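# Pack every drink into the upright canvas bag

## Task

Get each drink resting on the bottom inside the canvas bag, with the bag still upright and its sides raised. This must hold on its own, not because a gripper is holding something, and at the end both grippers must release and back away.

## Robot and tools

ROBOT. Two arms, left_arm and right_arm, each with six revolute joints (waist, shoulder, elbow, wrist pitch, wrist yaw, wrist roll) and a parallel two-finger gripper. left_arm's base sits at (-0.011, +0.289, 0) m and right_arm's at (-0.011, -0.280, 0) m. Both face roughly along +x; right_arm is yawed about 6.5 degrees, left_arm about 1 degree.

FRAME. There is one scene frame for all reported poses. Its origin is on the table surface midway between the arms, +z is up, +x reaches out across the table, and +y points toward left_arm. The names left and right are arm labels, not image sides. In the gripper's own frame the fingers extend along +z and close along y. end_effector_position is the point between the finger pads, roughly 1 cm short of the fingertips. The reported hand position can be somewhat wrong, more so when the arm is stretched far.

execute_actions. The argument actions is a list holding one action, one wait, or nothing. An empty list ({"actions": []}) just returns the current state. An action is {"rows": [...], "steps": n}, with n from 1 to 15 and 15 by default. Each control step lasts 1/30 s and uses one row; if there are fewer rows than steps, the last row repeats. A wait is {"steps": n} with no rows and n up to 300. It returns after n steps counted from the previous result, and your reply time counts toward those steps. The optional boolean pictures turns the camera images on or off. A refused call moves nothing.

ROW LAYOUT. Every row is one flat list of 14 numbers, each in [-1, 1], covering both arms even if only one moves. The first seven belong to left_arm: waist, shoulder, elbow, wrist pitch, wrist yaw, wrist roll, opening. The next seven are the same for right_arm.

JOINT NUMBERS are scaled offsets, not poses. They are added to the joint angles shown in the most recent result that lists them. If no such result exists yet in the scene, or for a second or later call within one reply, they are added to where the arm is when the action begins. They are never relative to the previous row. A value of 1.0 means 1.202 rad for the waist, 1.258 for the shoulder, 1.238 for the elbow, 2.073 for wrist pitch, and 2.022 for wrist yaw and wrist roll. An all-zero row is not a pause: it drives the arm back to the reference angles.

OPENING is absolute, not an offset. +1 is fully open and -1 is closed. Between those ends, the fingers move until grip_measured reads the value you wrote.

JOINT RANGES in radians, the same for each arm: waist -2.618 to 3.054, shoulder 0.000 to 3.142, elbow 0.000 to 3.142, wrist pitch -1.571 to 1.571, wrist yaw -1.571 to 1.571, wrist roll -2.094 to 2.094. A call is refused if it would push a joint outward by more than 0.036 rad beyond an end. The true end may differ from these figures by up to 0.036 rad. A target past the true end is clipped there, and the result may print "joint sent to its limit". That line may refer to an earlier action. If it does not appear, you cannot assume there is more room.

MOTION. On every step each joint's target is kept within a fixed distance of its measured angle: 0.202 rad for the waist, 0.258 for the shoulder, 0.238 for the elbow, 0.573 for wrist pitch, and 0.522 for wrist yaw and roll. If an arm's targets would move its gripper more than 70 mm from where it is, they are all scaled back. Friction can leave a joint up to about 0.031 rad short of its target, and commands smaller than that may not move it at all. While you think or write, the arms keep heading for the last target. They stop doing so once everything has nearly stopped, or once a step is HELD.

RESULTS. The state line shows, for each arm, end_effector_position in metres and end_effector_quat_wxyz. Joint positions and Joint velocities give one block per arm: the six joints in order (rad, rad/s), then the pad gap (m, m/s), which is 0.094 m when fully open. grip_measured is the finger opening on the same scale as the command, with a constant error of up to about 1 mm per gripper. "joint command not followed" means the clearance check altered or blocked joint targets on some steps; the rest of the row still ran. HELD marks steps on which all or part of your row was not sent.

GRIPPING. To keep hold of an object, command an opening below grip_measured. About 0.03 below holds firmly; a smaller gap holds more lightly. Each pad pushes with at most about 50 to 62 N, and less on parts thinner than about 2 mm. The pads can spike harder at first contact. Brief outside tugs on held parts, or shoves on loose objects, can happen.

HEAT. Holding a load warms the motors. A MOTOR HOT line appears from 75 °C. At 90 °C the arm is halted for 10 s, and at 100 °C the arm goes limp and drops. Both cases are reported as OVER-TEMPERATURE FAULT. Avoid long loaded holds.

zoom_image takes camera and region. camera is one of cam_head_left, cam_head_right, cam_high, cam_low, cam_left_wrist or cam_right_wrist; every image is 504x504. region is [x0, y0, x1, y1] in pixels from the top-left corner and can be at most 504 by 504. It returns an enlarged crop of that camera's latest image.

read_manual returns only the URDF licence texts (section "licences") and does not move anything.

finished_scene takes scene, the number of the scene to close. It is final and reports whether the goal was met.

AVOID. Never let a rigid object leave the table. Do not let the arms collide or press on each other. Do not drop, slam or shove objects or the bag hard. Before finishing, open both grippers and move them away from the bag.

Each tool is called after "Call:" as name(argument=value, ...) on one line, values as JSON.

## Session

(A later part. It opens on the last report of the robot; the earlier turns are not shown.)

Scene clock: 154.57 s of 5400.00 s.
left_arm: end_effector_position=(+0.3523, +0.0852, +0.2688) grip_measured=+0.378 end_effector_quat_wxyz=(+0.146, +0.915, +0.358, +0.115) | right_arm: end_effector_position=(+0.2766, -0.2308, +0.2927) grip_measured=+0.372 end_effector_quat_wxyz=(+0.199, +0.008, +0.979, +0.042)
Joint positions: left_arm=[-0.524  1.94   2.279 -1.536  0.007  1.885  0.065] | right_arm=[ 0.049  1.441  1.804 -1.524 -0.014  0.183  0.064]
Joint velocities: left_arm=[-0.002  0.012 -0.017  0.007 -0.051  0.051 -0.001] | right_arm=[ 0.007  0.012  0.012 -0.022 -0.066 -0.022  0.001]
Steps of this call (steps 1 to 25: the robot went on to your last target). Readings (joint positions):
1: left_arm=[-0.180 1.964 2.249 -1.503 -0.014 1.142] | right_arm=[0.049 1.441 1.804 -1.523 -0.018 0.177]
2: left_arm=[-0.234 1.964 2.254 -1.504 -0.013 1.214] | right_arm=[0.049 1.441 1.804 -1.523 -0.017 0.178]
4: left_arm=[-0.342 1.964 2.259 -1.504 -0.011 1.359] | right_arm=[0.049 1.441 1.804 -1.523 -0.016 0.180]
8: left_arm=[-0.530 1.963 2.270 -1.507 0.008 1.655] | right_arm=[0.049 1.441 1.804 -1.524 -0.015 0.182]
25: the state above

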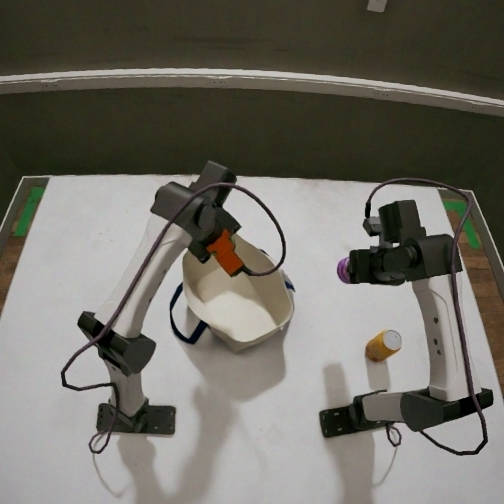

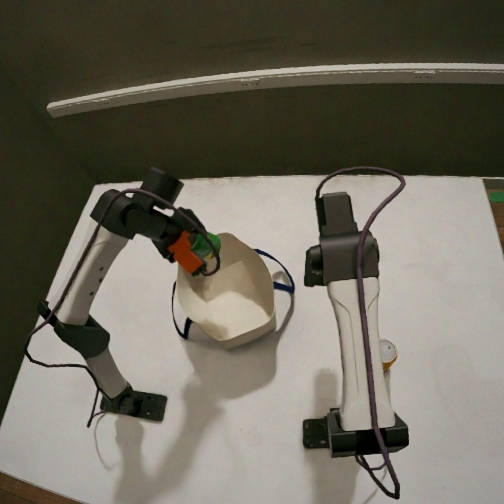

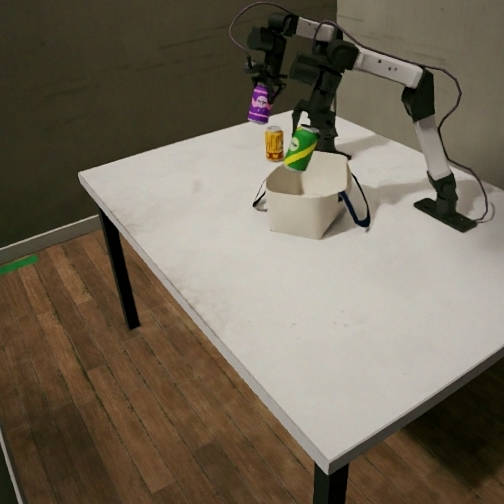

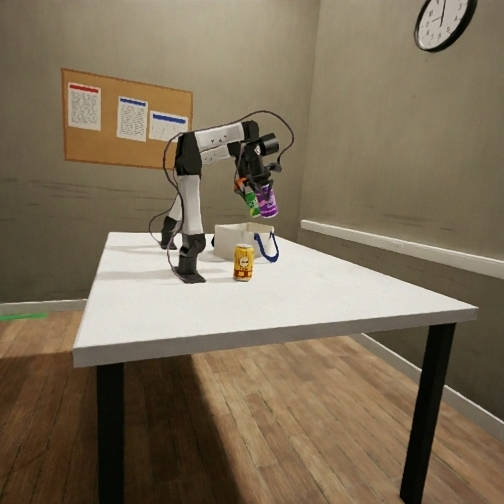

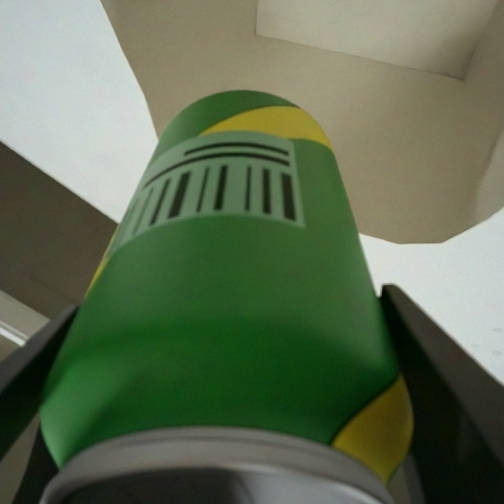

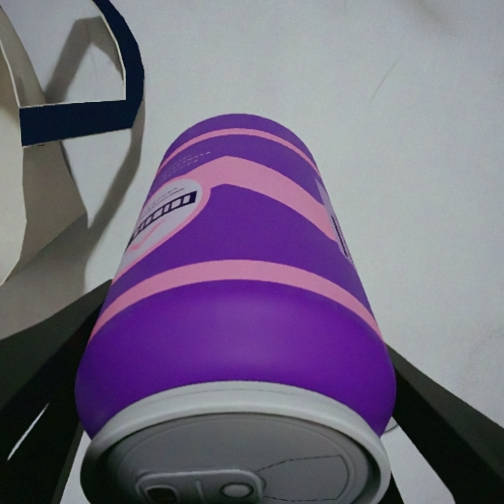

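Call:
execute_actions(actions=[{"rows":[[0,0.0,0.017,0,0,0,0.34,0,0,0,0,0,0,0.34],[0,0.02,0.017,0,0,0,0.34,0,0,0,0,0,0,0.34],[0,0.045,0.017,0,0,0,0.34,0,0,0,0,0,0,0.34],[0,0.07,0.017,0,0,0,0.34,0,0,0,0,0,0,0.34],[0,0.095,0.017,0,0,0,0.34,0,0,0,0,0,0,0.34],[0,0.12,0.017,0,0,0,0.34,0,0,0,0,0,0,0.34],[0,0.145,0.017,0,0,0,0.34,0,0,0,0,0,0,0.34],[0,0.17,0.017,0,0,0,0.34,0,0,0,0,0,0,0.34],[0,0.195,0.017,0,0,0,0.34,0,0,0,0,0,0,0.34],[0,0.215,0.017,0,0,0,0.34,0,0,0,0,0,0,0.34],[0,0.235,0.017,0,0,0,0.34,0,0,0,0,0,0,0.34],[0,0.246,0.017,0,0,0,0.34,0,0,0,0,0,0,0.34]],"steps":15}])

Scene clock: 167.50 s of 5400.00 s.
left_arm: end_effector_position=(+0.3763, +0.0718, +0.1152) grip_measured=+0.378 end_effector_quat_wxyz=(+0.001, +0.932, +0.363, -0.004) | right_arm: end_effector_position=(+0.2712, -0.2317, +0.2904) grip_measured=+0.372 end_effector_quat_wxyz=(+0.187, +0.009, +0.981, +0.040)
Joint positions: left_arm=[-0.524  2.31   2.279 -1.544  0.007  1.89   0.065] | right_arm=[ 0.049  1.441  1.804 -1.548 -0.014  0.183  0.064]
Joint velocities: left_arm=[ 0.012  0.442  0.002  0.051 -0.081 -0.051 -0.001] | right_arm=[ 0.002 -0.022 -0.012  0.007 -0.022 -0.051  0.   ]
Steps of this call (steps 1 to 30: the robot went on to your last target; steps 31 to 90: nothing new was sent; then 9.43 s passed at rest; steps 91 to 105: all 15 steps of this action). Readings (joint positions):
91: left_arm=[-0.524 1.941 2.279 -1.538 0.007 1.890] | right_arm=[0.049 1.441 1.804 -1.525 -0.014 0.183]
92: left_arm=[-0.524 1.944 2.279 -1.542 0.007 1.890] | right_arm=[0.049 1.441 1.804 -1.528 -0.014 0.183]
94: left_arm=[-0.524 1.961 2.279 -1.554 0.007 1.890] | right_arm=[0.049 1.441 1.804 -1.537 -0.014 0.183]
98: left_arm=[-0.524 2.070 2.279 -1.562 0.007 1.890] | right_arm=[0.049 1.441 1.804 -1.546 -0.014 0.183]
105: the state above

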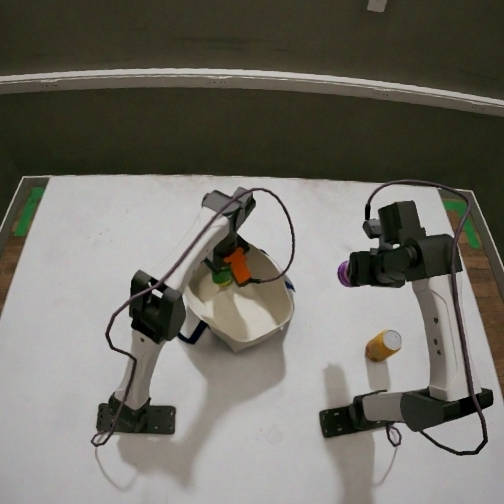

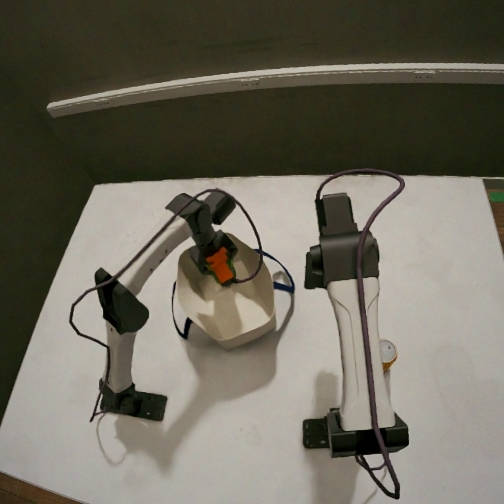

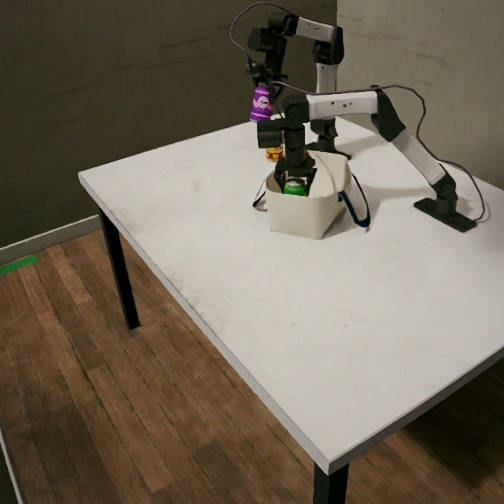

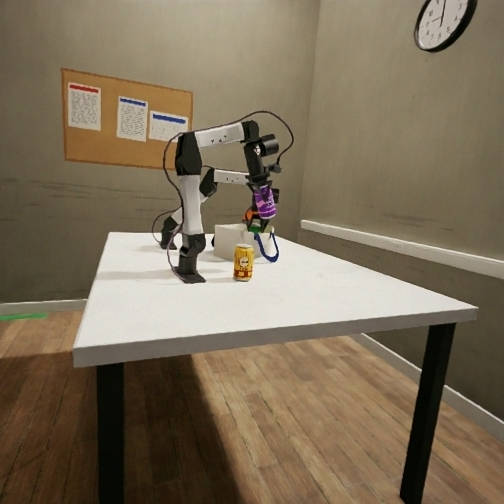

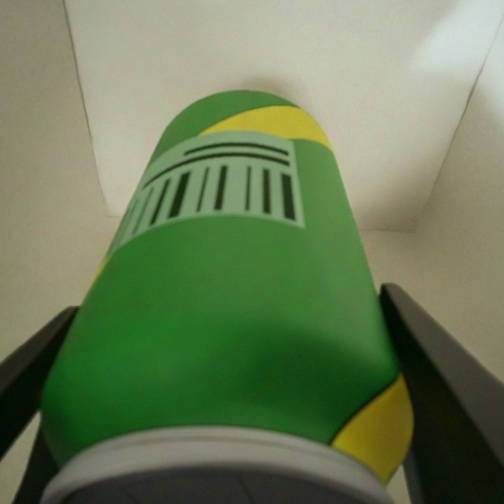

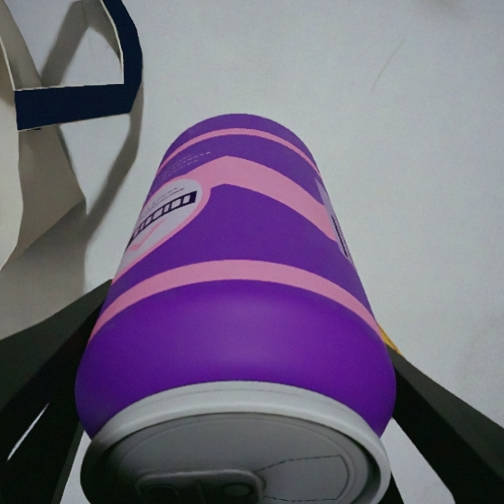

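Well placed. Check the settled state.

Call:
execute_actions(actions=[], pictures=false)

Scene clock: 169.53 s of 5400.00 s.
left_arm: end_effector_position=(+0.3767, +0.0716, +0.1236) grip_measured=+0.378 end_effector_quat_wxyz=(+0.009, +0.932, +0.363, +0.003) | right_arm: end_effector_position=(+0.2711, -0.2317, +0.2904) grip_measured=+0.372 end_effector_quat_wxyz=(+0.187, +0.009, +0.981, +0.040)
Joint positions: left_arm=[-0.524  2.29   2.279 -1.541  0.007  1.89   0.065] | right_arm=[ 0.049  1.441  1.804 -1.549 -0.014  0.183  0.064]
Joint velocities: left_arm=[ 0.017 -0.027 -0.017  0.007 -0.037 -0.022 -0.   ] | right_arm=[-0.017  0.012 -0.017  0.007  0.007 -0.022 -0.   ]
Steps of this call (steps 1 to 30: the robot went on to your last target; steps 31 to 61: nothing new was sent). Readings (joint positions):
1: left_arm=[-0.524 2.320 2.279 -1.542 0.007 1.890] | right_arm=[0.049 1.441 1.804 -1.549 -0.014 0.183]
2: left_arm=[-0.524 2.323 2.279 -1.542 0.007 1.890] | right_arm=[0.049 1.441 1.804 -1.549 -0.014 0.183]
4: left_arm=[-0.524 2.315 2.279 -1.541 0.007 1.890] | right_arm=[0.049 1.441 1.804 -1.549 -0.014 0.183]
8: left_arm=[-0.524 2.294 2.279 -1.541 0.007 1.890] | right_arm=[0.049 1.441 1.804 -1.549 -0.014 0.183]
61: the state above
All arms were judged still, so your last target was given up. Only a new action makes them travel on or press farther. Fingers that are still opening or closing keep moving.

Call:
execute_actions(actions=[{"rows":[[0,-0.032,0.005,0.01,0,0,0.34,0,0,0,0.012,0,0,0.34],[0,-0.032,-0.01,0.018,0,0,0.34,0,0,0,0.012,0,0,0.34],[0,-0.032,-0.02,0.025,0,0,0.34,0,0,0,0.012,0,0,0.34],[0,-0.032,-0.03,0.031,0,0,0.34,0,0,0,0.012,0,0,0.34],[0,-0.032,-0.04,0.037,0,0,0.34,0,0,0,0.012,0,0,0.34],[0,-0.032,-0.05,0.042,0,0,0.34,0,0,0,0.012,0,0,0.34],[0,-0.032,-0.06,0.047,0,0,0.34,0,0,0,0.012,0,0,0.34],[0,-0.032,-0.07,0.052,0,0,0.34,0,0,0,0.012,0,0,0.34],[0,-0.032,-0.08,0.056,0,0,0.34,0,0,0,0.012,0,0,0.34],[0,-0.032,-0.088,0.06,0,0,0.34,0,0,0,0.012,0,0,0.34],[0,-0.032,-0.095,0.06,0,0,0.34,0,0,0,0.012,0,0,0.34],[0,-0.032,-0.1,0.06,0,0,0.34,0,0,0,0.012,0,0,0.34],[0,-0.032,-0.105,0.06,0,0,0.34,0,0,0,0.012,0,0,0.34]],"steps":15}], pictures=false)

Call:
execute_actions(actions=[{"steps":12}], pictures=false)

Scene clock: 179.17 s of 5400.00 s.
left_arm: end_effector_position=(+0.3758, +0.0721, +0.0936) grip_measured=+0.378 end_effector_quat_wxyz=(+0.000, +0.932, +0.363, -0.005) | right_arm: end_effector_position=(+0.2711, -0.2317, +0.2904) grip_measured=+0.372 end_effector_quat_wxyz=(+0.187, +0.009, +0.981, +0.040)
Joint positions: left_arm=[-0.524  2.289  2.157 -1.444  0.007  1.89   0.065] | right_arm=[ 0.049  1.441  1.804 -1.549 -0.014  0.183  0.064]
Joint velocities: left_arm=[ 0.027  0.002 -0.085  0.081 -0.022 -0.066  0.001] | right_arm=[-0.007 -0.012  0.007 -0.007 -0.037  0.022 -0.001]
Steps of this call (steps 1 to 90: nothing new was sent; then 6.13 s passed at rest; steps 91 to 105: all 15 steps of this action). Readings (joint positions):
91: left_arm=[-0.524 2.290 2.279 -1.541 0.007 1.890] | right_arm=[0.049 1.441 1.804 -1.549 -0.014 0.183]
92: left_arm=[-0.524 2.290 2.279 -1.540 0.007 1.890] | right_arm=[0.049 1.441 1.804 -1.549 -0.014 0.183]
94: left_arm=[-0.524 2.289 2.271 -1.527 0.007 1.890] | right_arm=[0.049 1.441 1.804 -1.549 -0.014 0.183]
98: left_arm=[-0.524 2.289 2.224 -1.486 0.007 1.890] | right_arm=[0.049 1.441 1.804 -1.549 -0.014 0.183]
105: the state above

Scene clock: 179.57 s of 5400.00 s.
left_arm: end_effector_position=(+0.3776, +0.0711, +0.0934) grip_measured=+0.378 end_effector_quat_wxyz=(+0.003, +0.932, +0.363, -0.002) | right_arm: end_effector_position=(+0.2711, -0.2317, +0.2904) grip_measured=+0.372 end_effector_quat_wxyz=(+0.187, +0.009, +0.981, +0.040)
Joint positions: left_arm=[-0.524  2.289  2.156 -1.435  0.007  1.89   0.065] | right_arm=[ 0.049  1.441  1.804 -1.549 -0.014  0.183  0.064]
Joint velocities: left_arm=[ 0.012  0.007 -0.007 -0.007  0.051 -0.007 -0.   ] | right_arm=[ 0.002 -0.007  0.007  0.007  0.007  0.022 -0.001]
Steps of this call (steps 1 to 12: the robot went on to your last target). Readings (joint positions):
1: left_arm=[-0.524 2.289 2.156 -1.443 0.007 1.890] | right_arm=[0.049 1.441 1.804 -1.549 -0.014 0.183]
2: left_arm=[-0.524 2.289 2.156 -1.442 0.007 1.890] | right_arm=[0.049 1.441 1.804 -1.549 -0.014 0.183]
4: left_arm=[-0.524 2.289 2.156 -1.439 0.007 1.890] | right_arm=[0.049 1.441 1.804 -1.549 -0.014 0.183]
8: left_arm=[-0.524 2.289 2.156 -1.436 0.007 1.890] | right_arm=[0.049 1.441 1.804 -1.549 -0.014 0.183]
12: the state above

Lower a few mm more, then open.

Call:
execute_actions(actions=[{"rows":[[0,-0.031,-0.012,0.01,0,0,0.34,0,0,0,0.012,0,0,0.34],[0,-0.031,-0.018,0.01,0,0,0.34,0,0,0,0.012,0,0,0.34],[0,-0.031,-0.024,0.01,0,0,0.34,0,0,0,0.012,0,0,0.34],[0,-0.031,-0.026,0.01,0,0,0.34,0,0,0,0.012,0,0,0.34],[0,-0.031,-0.026,0.01,0,0,0.34,0,0,0,0.012,0,0,0.34],[0,-0.031,-0.026,0.01,0,0,0.34,0,0,0,0.012,0,0,0.34],[0,-0.031,-0.026,0.01,0,0,0.34,0,0,0,0.012,0,0,0.34],[0,-0.031,-0.026,0.01,0,0,0.34,0,0,0,0.012,0,0,0.34],[0,-0.031,-0.026,0.01,0,0,0.75,0,0,0,0.012,0,0,0.34]],"steps":15}])

Scene clock: 186.27 s of 5400.00 s.
left_arm: end_effector_position=(+0.3773, +0.0714, +0.0949) grip_measured=+0.748 end_effector_quat_wxyz=(+0.006, +0.932, +0.363, +0.001) | right_arm: end_effector_position=(+0.2711, -0.2317, +0.2904) grip_measured=+0.372 end_effector_quat_wxyz=(+0.187, +0.009, +0.981, +0.040)
Joint positions: left_arm=[-0.524  2.277  2.143 -1.426  0.006  1.89   0.082] | right_arm=[ 0.049  1.441  1.804 -1.549 -0.014  0.183  0.064]
Joint velocities: left_arm=[-0.012 -0.022  0.002 -0.037 -0.051 -0.022  0.   ] | right_arm=[-0.012 -0.002 -0.017  0.007  0.007  0.051  0.001]
Steps of this call (steps 1 to 15: the robot went on to your last target; steps 16 to 90: nothing new was sent; then 3.20 s passed at rest; steps 91 to 105: all 15 steps of this action). Readings (joint positions):
91: left_arm=[-0.524 2.289 2.156 -1.435 0.007 1.890] | right_arm=[0.049 1.441 1.804 -1.549 -0.014 0.183]
92: left_arm=[-0.524 2.289 2.154 -1.434 0.007 1.890] | right_arm=[0.049 1.441 1.804 -1.549 -0.014 0.183]
94: left_arm=[-0.524 2.286 2.148 -1.430 0.006 1.890] | right_arm=[0.049 1.441 1.804 -1.549 -0.014 0.183]
98: left_arm=[-0.524 2.282 2.143 -1.426 0.006 1.890] | right_arm=[0.049 1.441 1.804 -1.549 -0.014 0.183]
105: the state above

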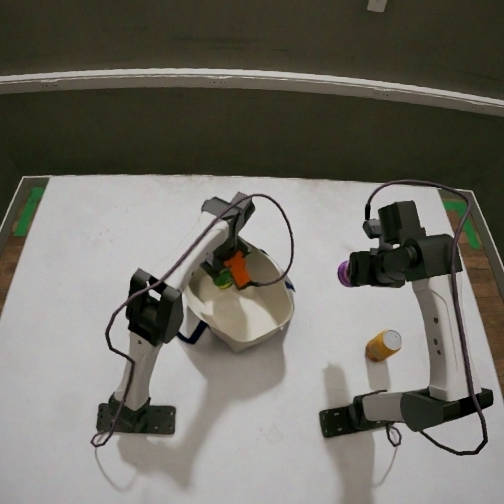

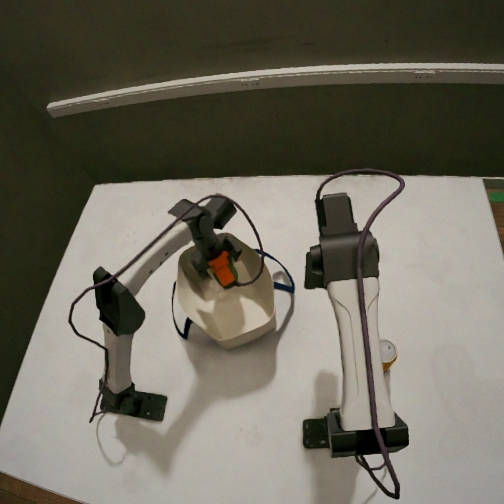

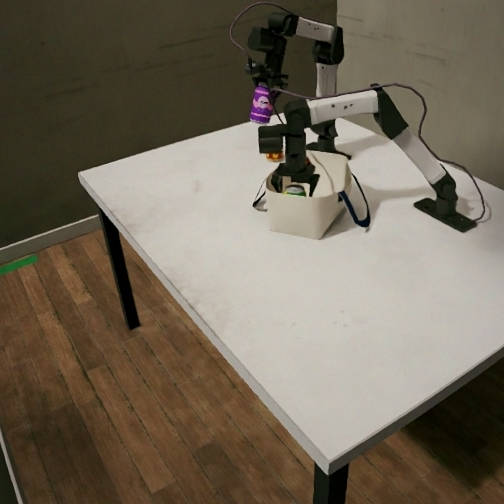

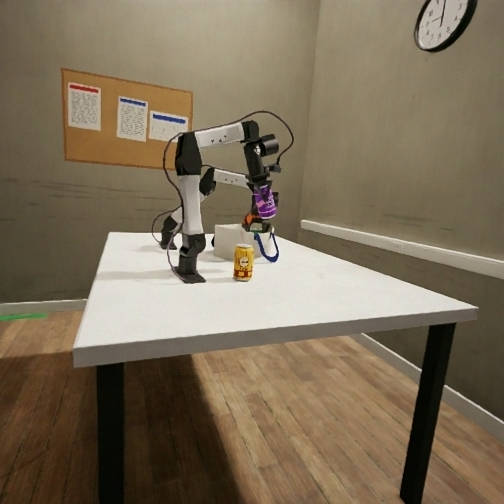

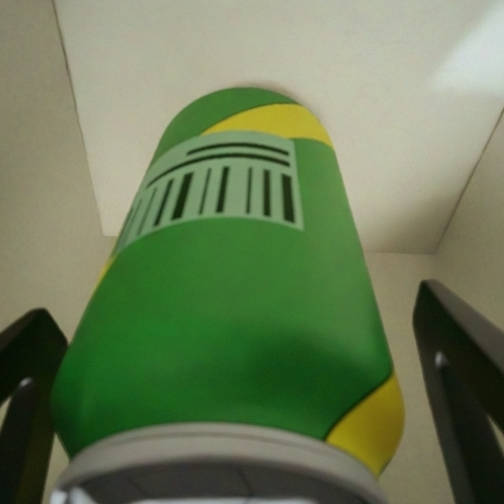

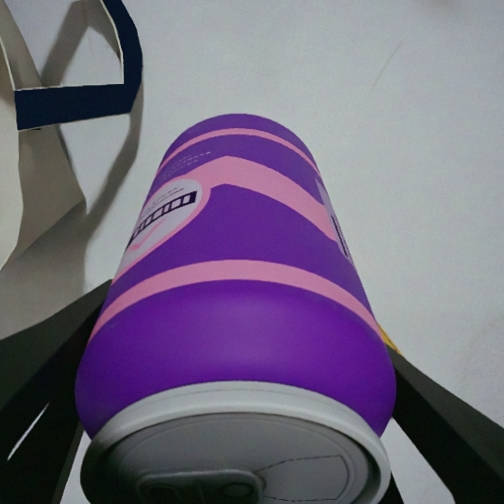

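Call:
execute_actions(actions=[{"rows":[[0,-0.04,0,0,0,0,0.75,0,0,0,0.012,0,0,0.34],[0,-0.06,0,0,0,0,0.75,0,0,0,0.012,0,0,0.34],[0,-0.08,0,0,0,0,0.75,0,0,0,0.012,0,0,0.34],[0,-0.1,0,0,0,0,0.75,0,0,0,0.012,0,0,0.34],[0,-0.13,0,0,0,0,0.75,0,0,0,0.012,0,0,0.34],[0,-0.16,0,0,0,0,0.75,0,0,0,0.012,0,0,0.34],[0,-0.2,0,0,0,0,0.75,0,0,0,0.012,0,0,0.34],[0,-0.25,0,0,0,0,0.75,0,0,0,0.012,0,0,0.34],[0,-0.3,0,0,0,0,0.75,0,0,0,0.012,0,0,0.34],[0,-0.35,0,0,0,0,0.75,0,0,0,0.012,0,0,0.34],[0,-0.4,0,0,0,0,0.75,0,0,0,0.012,0,0,0.34]],"steps":15}], pictures=false)

Call:
execute_actions(actions=[{"rows":[[0.8,-0.5,-0.4,0,0,-0.93,1,0,0,0,0.012,0,0,0.34]],"steps":15}], pictures=false)

Scene clock: 197.13 s of 5400.00 s.
left_arm: end_effector_position=(+0.3453, +0.0892, +0.2902) grip_measured=+0.748 end_effector_quat_wxyz=(+0.188, +0.905, +0.351, +0.151) | right_arm: end_effector_position=(+0.2711, -0.2317, +0.2904) grip_measured=+0.372 end_effector_quat_wxyz=(+0.187, +0.009, +0.981, +0.040)
Joint positions: left_arm=[-0.524  1.807  2.143 -1.42   0.006  1.89   0.082] | right_arm=[ 0.049  1.441  1.804 -1.549 -0.014  0.183  0.064]
Joint velocities: left_arm=[-0.002 -1.175 -0.012  0.037  0.007 -0.037 -0.001] | right_arm=[-0.012  0.007  0.002 -0.022 -0.051 -0.007 -0.001]
Steps of this call (steps 1 to 15: the robot went on to your last target; steps 16 to 130: nothing new was sent; then 6.03 s passed at rest; steps 131 to 145: all 15 steps of this action). Readings (joint positions):
131: left_arm=[-0.524 2.275 2.143 -1.426 0.006 1.890] | right_arm=[0.049 1.441 1.804 -1.549 -0.014 0.183]
132: left_arm=[-0.524 2.271 2.143 -1.426 0.006 1.890] | right_arm=[0.049 1.441 1.804 -1.549 -0.014 0.183]
134: left_arm=[-0.524 2.248 2.143 -1.426 0.006 1.890] | right_arm=[0.049 1.441 1.804 -1.549 -0.014 0.183]
138: left_arm=[-0.524 2.129 2.143 -1.424 0.006 1.890] | right_arm=[0.049 1.441 1.804 -1.549 -0.014 0.183]
145: the state above

Scene clock: 197.63 s of 5400.00 s.
left_arm: end_effector_position=(+0.2209, +0.3829, +0.3335) grip_measured=+1.000 end_effector_quat_wxyz=(+0.280, +0.123, +0.939, +0.158) | right_arm: end_effector_position=(+0.2711, -0.2317, +0.2904) grip_measured=+0.372 end_effector_quat_wxyz=(+0.187, +0.009, +0.981, +0.040)
Joint positions: left_arm=[ 0.372  1.165  1.678 -1.428  0.003  0.647  0.094] | right_arm=[ 0.049  1.441  1.804 -1.549 -0.014  0.183  0.064]
Joint velocities: left_arm=[ 1.463  0.042 -0.139  0.037 -0.11  -2.879  0.   ] | right_arm=[ 0.012 -0.002 -0.012 -0.051  0.022 -0.051 -0.   ]
Steps of this call (steps 1 to 15: all 15 steps of this action). Readings (joint positions):
1: left_arm=[-0.511 1.754 2.117 -1.406 0.013 1.841] | right_arm=[0.049 1.441 1.804 -1.549 -0.014 0.183]
2: left_arm=[-0.481 1.692 2.063 -1.394 0.018 1.771] | right_arm=[0.049 1.441 1.804 -1.549 -0.014 0.183]
4: left_arm=[-0.378 1.568 1.953 -1.395 0.017 1.632] | right_arm=[0.049 1.441 1.804 -1.549 -0.014 0.183]
8: left_arm=[-0.134 1.315 1.734 -1.403 0.011 1.321] | right_arm=[0.049 1.441 1.804 -1.549 -0.014 0.183]
15: the state above

Call:
execute_actions(actions=[{"rows":[[0.055,0,-0.025,0,0,-0.317,1,0.497,0.341,0.376,0.012,0.005,0,0.34]],"steps":15}], pictures=false)

Call:
execute_actions(actions=[{"steps":15}])

Scene clock: 203.80 s of 5400.00 s.
left_arm: end_effector_position=(+0.2143, +0.3970, +0.3291) grip_measured=+1.000 end_effector_quat_wxyz=(+0.306, -0.202, +0.927, +0.073) | right_arm: end_effector_position=(+0.2730, +0.0160, +0.2664) grip_measured=+0.372 end_effector_quat_wxyz=(+0.155, -0.298, +0.937, +0.098)
Joint positions: left_arm=[ 0.431  1.166  1.666 -1.43  -0.001  0.018  0.094] | right_arm=[ 0.682  1.911  2.228 -1.521 -0.027  0.184  0.064]
Joint velocities: left_arm=[ 0.002 -0.012  0.002 -0.007 -0.081  0.007  0.   ] | right_arm=[ 0.252 -0.076  0.168 -0.212 -0.227 -0.081 -0.   ]
Steps of this call (steps 1 to 45: the robot went on to your last target; steps 46 to 110: nothing new was sent; then 2.00 s passed at rest; steps 111 to 125: all 15 steps of this action). Readings (joint positions):
111: left_arm=[0.431 1.166 1.666 -1.428 -0.001 0.021] | right_arm=[0.066 1.464 1.832 -1.563 -0.003 0.184]
112: left_arm=[0.431 1.166 1.666 -1.428 -0.001 0.020] | right_arm=[0.102 1.509 1.894 -1.563 0.013 0.184]
114: left_arm=[0.431 1.166 1.666 -1.429 -0.001 0.019] | right_arm=[0.192 1.622 2.016 -1.552 0.016 0.184]
118: left_arm=[0.431 1.166 1.666 -1.429 -0.001 0.018] | right_arm=[0.383 1.833 2.193 -1.522 0.019 0.184]
125: the state above

Scene clock: 204.30 s of 5400.00 s.
left_arm: end_effector_position=(+0.2143, +0.3970, +0.3291) grip_measured=+1.000 end_effector_quat_wxyz=(+0.306, -0.202, +0.927, +0.073) | right_arm: end_effector_position=(+0.2796, +0.0005, +0.2724) grip_measured=+0.372 end_effector_quat_wxyz=(+0.160, -0.283, +0.942, +0.087)
Joint positions: left_arm=[ 0.431  1.166  1.666 -1.43  -0.001  0.018  0.094] | right_arm=[ 0.652  1.899  2.241 -1.546 -0.009  0.184  0.064]
Joint velocities: left_arm=[ 0.002  0.012 -0.017  0.051 -0.022 -0.037  0.   ] | right_arm=[ 0.007 -0.007  0.012 -0.022 -0.037 -0.022  0.001]
Steps of this call (steps 1 to 15: the robot went on to your last target). Readings (joint positions):
1: left_arm=[0.431 1.166 1.666 -1.430 -0.001 0.018] | right_arm=[0.685 1.909 2.233 -1.527 -0.032 0.184]
2: left_arm=[0.431 1.166 1.666 -1.430 -0.001 0.018] | right_arm=[0.682 1.906 2.236 -1.530 -0.031 0.184]
4: left_arm=[0.431 1.166 1.666 -1.430 -0.001 0.018] | right_arm=[0.668 1.901 2.240 -1.536 -0.025 0.184]
8: left_arm=[0.431 1.166 1.666 -1.430 -0.001 0.018] | right_arm=[0.652 1.899 2.241 -1.542 -0.011 0.184]
15: the state above

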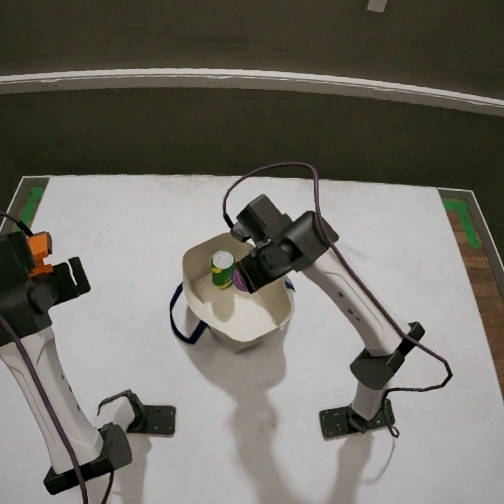

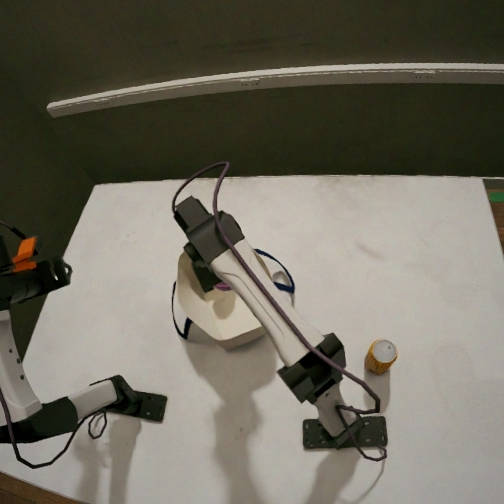

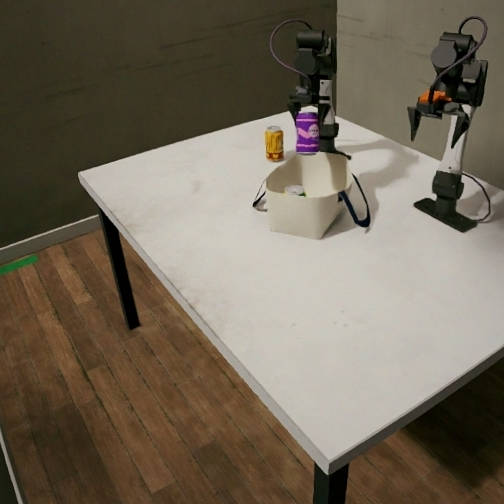

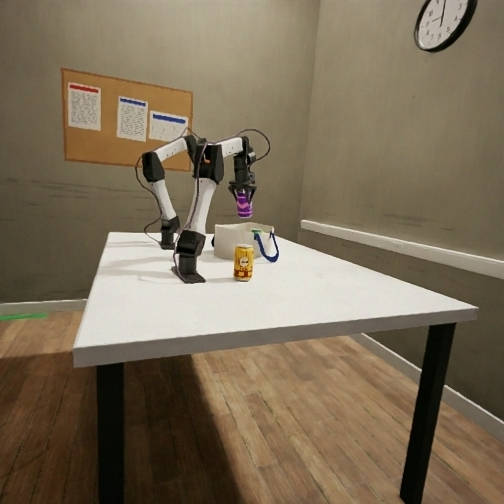

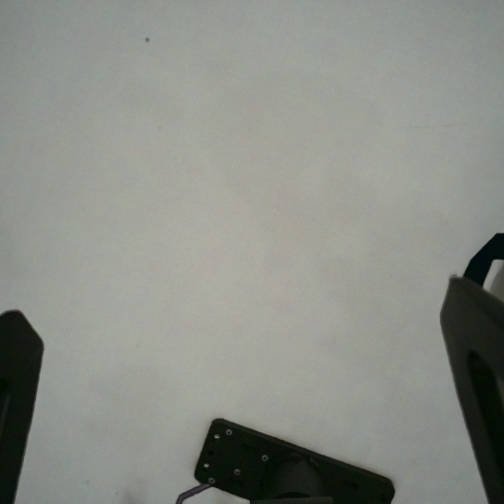

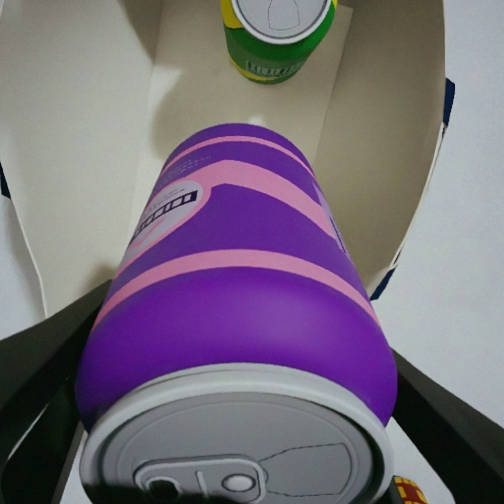

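Call:
execute_actions(actions=[{"rows":[[0,0,0,0,0,0,1,0,0,0.023,0.01,0,0,0.32],[0,0,0,0,0,0,1,0,0.02,0.023,0.01,0,0,0.32],[0,0,0,0,0,0,1,0,0.045,0.023,0.01,0,0,0.32],[0,0,0,0,0,0,1,0,0.07,0.023,0.01,0,0,0.32],[0,0,0,0,0,0,1,0,0.095,0.023,0.01,0,0,0.32],[0,0,0,0,0,0,1,0,0.12,0.023,0.01,0,0,0.32],[0,0,0,0,0,0,1,0,0.145,0.023,0.01,0,0,0.32],[0,0,0,0,0,0,1,0,0.168,0.023,0.01,0,0,0.32],[0,0,0,0,0,0,1,0,0.19,0.023,0.01,0,0,0.32],[0,0,0,0,0,0,1,0,0.208,0.023,0.01,0,0,0.32],[0,0,0,0,0,0,1,0,0.224,0.023,0.01,0,0,0.32],[0,0,0,0,0,0,1,0,0.237,0.023,0.01,0,0,0.32],[0,0,0,0,0,0,1,0,0.247,0.023,0.01,0,0,0.32],[0,0,0,0,0,0,1,0,0.255,0.023,0.01,0,0,0.32]],"steps":15}], pictures=false)

Call:
execute_actions(actions=[{"steps":15}])

Scene clock: 212.73 s of 5400.00 s.
left_arm: end_effector_position=(+0.2141, +0.3969, +0.3289) grip_measured=+1.000 end_effector_quat_wxyz=(+0.306, -0.202, +0.928, +0.073) | right_arm: end_effector_position=(+0.3064, +0.0263, +0.1388) grip_measured=+0.372 end_effector_quat_wxyz=(+0.022, -0.287, +0.958, +0.016)
Joint positions: left_arm=[ 0.431  1.166  1.666 -1.431 -0.001  0.018  0.094] | right_arm=[ 0.652  2.241  2.257 -1.533 -0.009  0.184  0.064]
Joint velocities: left_arm=[ 0.002 -0.007 -0.002 -0.022 -0.081 -0.022  0.   ] | right_arm=[-0.007  0.471  0.002  0.095 -0.037 -0.007 -0.001]
Steps of this call (steps 1 to 15: the robot went on to your last target; steps 16 to 90: nothing new was sent; then 4.93 s passed at rest; steps 91 to 105: all 15 steps of this action). Readings (joint positions):
91: left_arm=[0.431 1.166 1.666 -1.430 -0.001 0.018] | right_arm=[0.652 1.899 2.241 -1.546 -0.009 0.184]
92: left_arm=[0.431 1.166 1.666 -1.430 -0.001 0.018] | right_arm=[0.652 1.901 2.241 -1.547 -0.009 0.184]
94: left_arm=[0.431 1.166 1.666 -1.430 -0.001 0.018] | right_arm=[0.652 1.917 2.247 -1.551 -0.009 0.184]
98: left_arm=[0.431 1.166 1.666 -1.431 -0.001 0.018] | right_arm=[0.652 2.017 2.257 -1.549 -0.009 0.184]
105: the state above

Scene clock: 213.23 s of 5400.00 s.
left_arm: end_effector_position=(+0.2141, +0.3969, +0.3289) grip_measured=+1.000 end_effector_quat_wxyz=(+0.306, -0.202, +0.928, +0.073) | right_arm: end_effector_position=(+0.3070, +0.0268, +0.1348) grip_measured=+0.372 end_effector_quat_wxyz=(+0.019, -0.287, +0.958, +0.014)
Joint positions: left_arm=[ 0.431  1.166  1.666 -1.431 -0.001  0.018  0.094] | right_arm=[ 0.652  2.251  2.257 -1.531 -0.009  0.184  0.064]
Joint velocities: left_arm=[-0.007 -0.007  0.007 -0.081 -0.022 -0.037  0.   ] | right_arm=[-0.012 -0.002 -0.022 -0.037 -0.037 -0.051 -0.   ]
Steps of this call (steps 1 to 15: the robot went on to your last target). Readings (joint positions):
1: left_arm=[0.431 1.166 1.666 -1.431 -0.001 0.018] | right_arm=[0.652 2.253 2.257 -1.532 -0.009 0.184]
2: left_arm=[0.431 1.166 1.666 -1.431 -0.001 0.018] | right_arm=[0.652 2.259 2.257 -1.532 -0.009 0.184]
4: left_arm=[0.431 1.166 1.666 -1.431 -0.001 0.018] | right_arm=[0.652 2.257 2.257 -1.532 -0.009 0.184]
8: left_arm=[0.431 1.166 1.666 -1.431 -0.001 0.018] | right_arm=[0.652 2.251 2.257 -1.531 -0.009 0.184]
15: the state above
All arms were judged still, so your last target was given up. Only a new action makes them travel on or press farther. Fingers that are still opening or closing keep moving.

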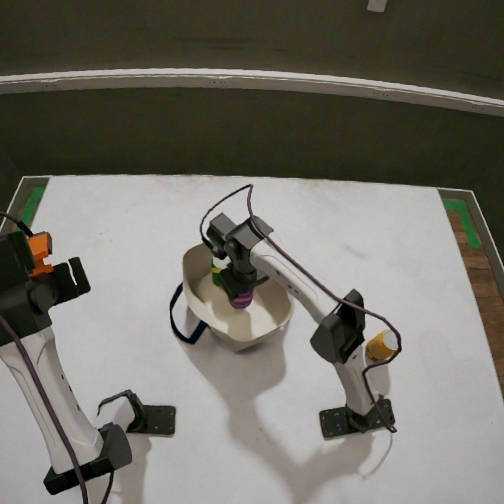

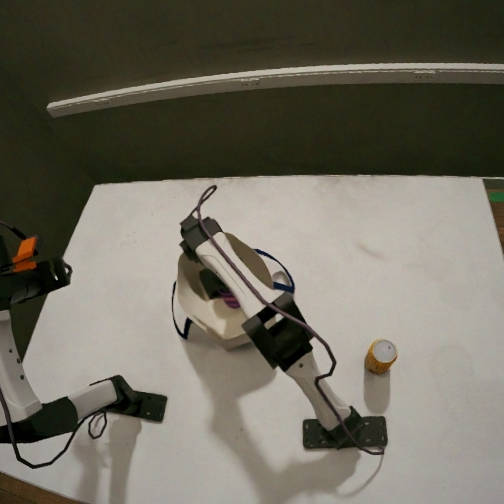

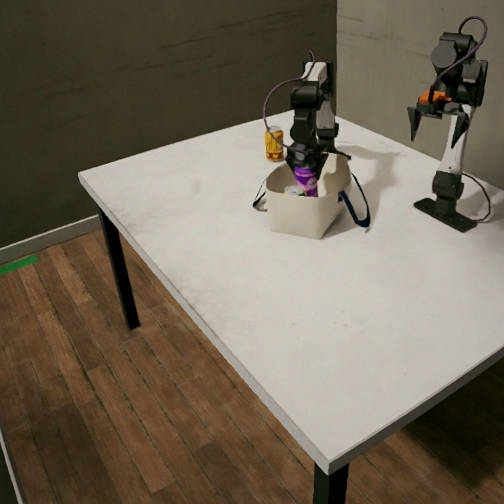

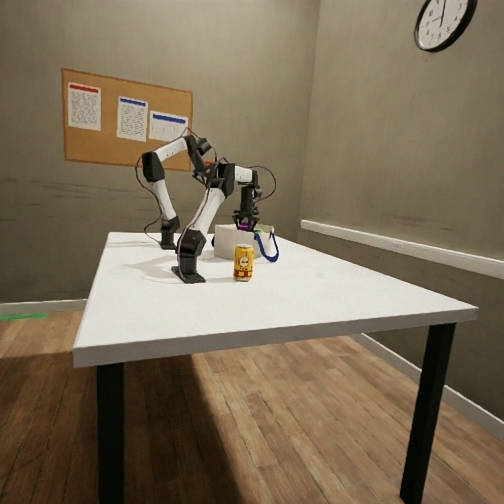

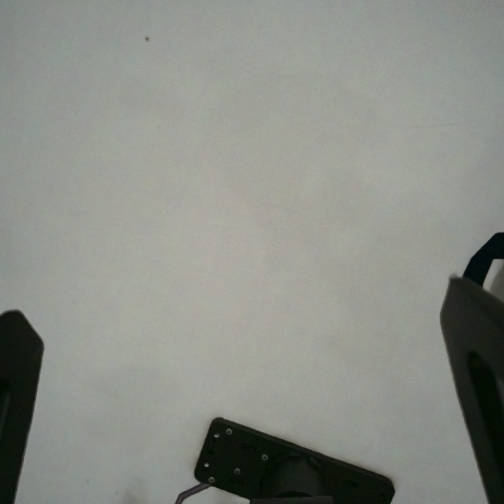

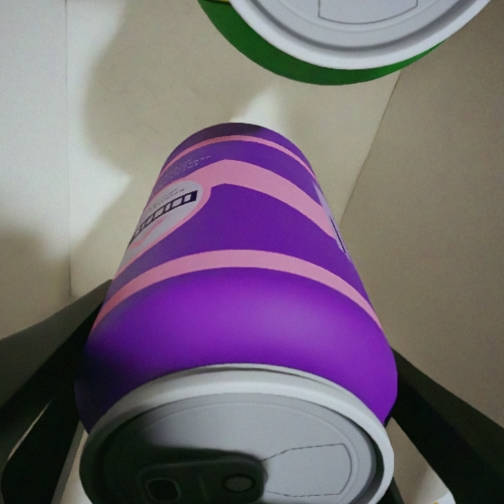

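Call:
execute_actions(actions=[{"rows":[[0,0,0,0,0,0,1,0,-0.025,0,0.012,0,0,0.32],[0,0,0,0,0,0,1,0,-0.025,-0.014,0.022,0,0,0.32],[0,0,0,0,0,0,1,0,-0.025,-0.028,0.032,0,0,0.32],[0,0,0,0,0,0,1,0,-0.025,-0.042,0.042,0,0,0.32],[0,0,0,0,0,0,1,0,-0.025,-0.056,0.052,0,0,0.32],[0,0,0,0,0,0,1,0,-0.025,-0.07,0.061,0,0,0.32],[0,0,0,0,0,0,1,0,-0.025,-0.083,0.07,0,0,0.32],[0,0,0,0,0,0,1,0,-0.025,-0.095,0.078,0,0,0.32],[0,0,0,0,0,0,1,0,-0.025,-0.106,0.085,0,0,0.32],[0,0,0,0,0,0,1,0,-0.025,-0.115,0.09,0,0,0.32],[0,0,0,0,0,0,1,0,-0.025,-0.123,0.092,0,0,0.32],[0,0,0,0,0,0,1,0,-0.025,-0.13,0.092,0,0,0.32],[0,0,0,0,0,0,1,0,-0.025,-0.135,0.092,0,0,0.32],[0,0,0,0,0,0,1,0,-0.025,-0.139,0.092,0,0,0.32]],"steps":15}], pictures=false)

Call:
execute_actions(actions=[{"steps":12}])

Scene clock: 222.67 s of 5400.00 s.
left_arm: end_effector_position=(+0.2139, +0.3968, +0.3287) grip_measured=+1.000 end_effector_quat_wxyz=(+0.305, -0.202, +0.928, +0.073) | right_arm: end_effector_position=(+0.3116, +0.0313, +0.0986) grip_measured=+0.372 end_effector_quat_wxyz=(+0.021, -0.287, +0.958, +0.016)
Joint positions: left_arm=[ 0.431  1.166  1.666 -1.432 -0.001  0.018  0.094] | right_arm=[ 0.652  2.243  2.099 -1.374 -0.009  0.184  0.064]
Joint velocities: left_arm=[-0.012  0.002  0.012 -0.007  0.022 -0.022  0.   ] | right_arm=[-0.012  0.002 -0.12   0.139  0.066  0.022  0.   ]
Steps of this call (steps 1 to 90: nothing new was sent; then 5.93 s passed at rest; steps 91 to 105: all 15 steps of this action). Readings (joint positions):
91: left_arm=[0.431 1.166 1.666 -1.431 -0.001 0.018] | right_arm=[0.652 2.251 2.257 -1.530 -0.009 0.184]
92: left_arm=[0.431 1.166 1.666 -1.431 -0.001 0.018] | right_arm=[0.652 2.251 2.257 -1.528 -0.009 0.184]
94: left_arm=[0.431 1.166 1.666 -1.432 -0.001 0.018] | right_arm=[0.652 2.247 2.243 -1.506 -0.009 0.184]
98: left_arm=[0.431 1.166 1.666 -1.432 -0.001 0.018] | right_arm=[0.652 2.243 2.182 -1.445 -0.009 0.184]
105: the state above

Scene clock: 223.07 s of 5400.00 s.
left_arm: end_effector_position=(+0.2139, +0.3968, +0.3287) grip_measured=+1.000 end_effector_quat_wxyz=(+0.305, -0.202, +0.928, +0.073) | right_arm: end_effector_position=(+0.3144, +0.0339, +0.0976) grip_measured=+0.372 end_effector_quat_wxyz=(+0.028, -0.287, +0.957, +0.019)
Joint positions: left_arm=[ 0.431  1.166  1.666 -1.432 -0.001  0.018  0.094] | right_arm=[ 0.652  2.243  2.094 -1.354 -0.009  0.184  0.064]
Joint velocities: left_arm=[-0.002 -0.012  0.002  0.051  0.037 -0.007  0.   ] | right_arm=[-0.002 -0.017 -0.002 -0.022  0.007 -0.022  0.   ]
Steps of this call (steps 1 to 12: the robot went on to your last target). Readings (joint positions):
1: left_arm=[0.431 1.166 1.666 -1.432 -0.001 0.018] | right_arm=[0.652 2.243 2.096 -1.371 -0.009 0.184]
2: left_arm=[0.431 1.166 1.666 -1.432 -0.001 0.018] | right_arm=[0.652 2.243 2.094 -1.368 -0.009 0.184]
4: left_arm=[0.431 1.166 1.666 -1.432 -0.001 0.018] | right_arm=[0.652 2.243 2.094 -1.363 -0.009 0.184]
8: left_arm=[0.431 1.166 1.666 -1.432 -0.001 0.018] | right_arm=[0.652 2.243 2.094 -1.356 -0.009 0.184]
12: the state above

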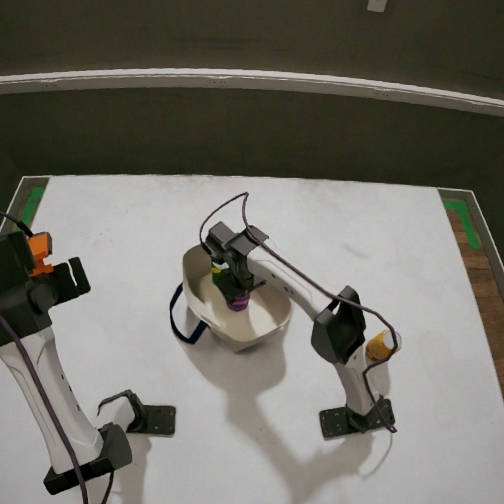

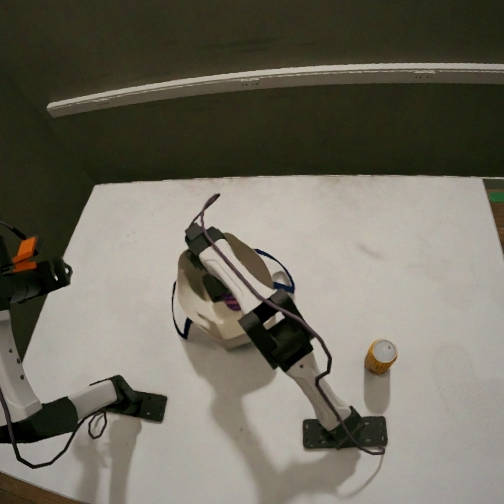

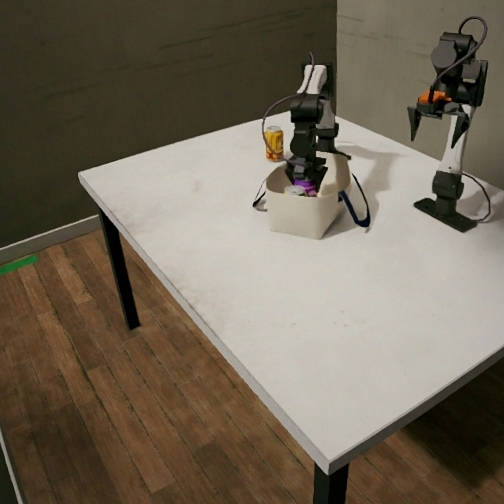

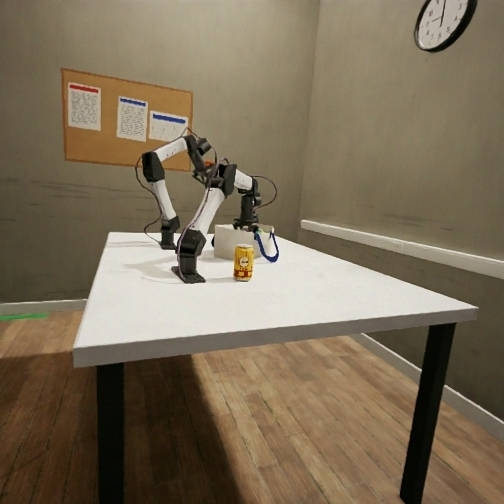

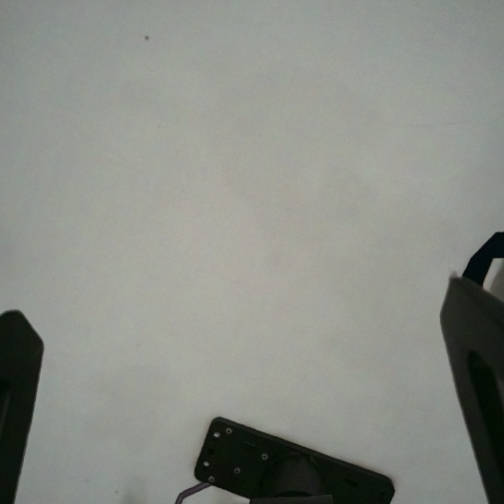

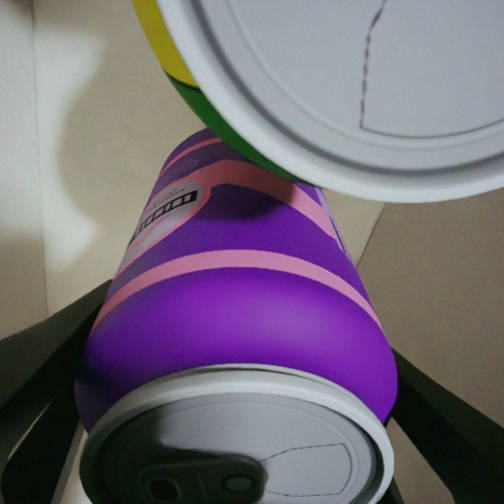

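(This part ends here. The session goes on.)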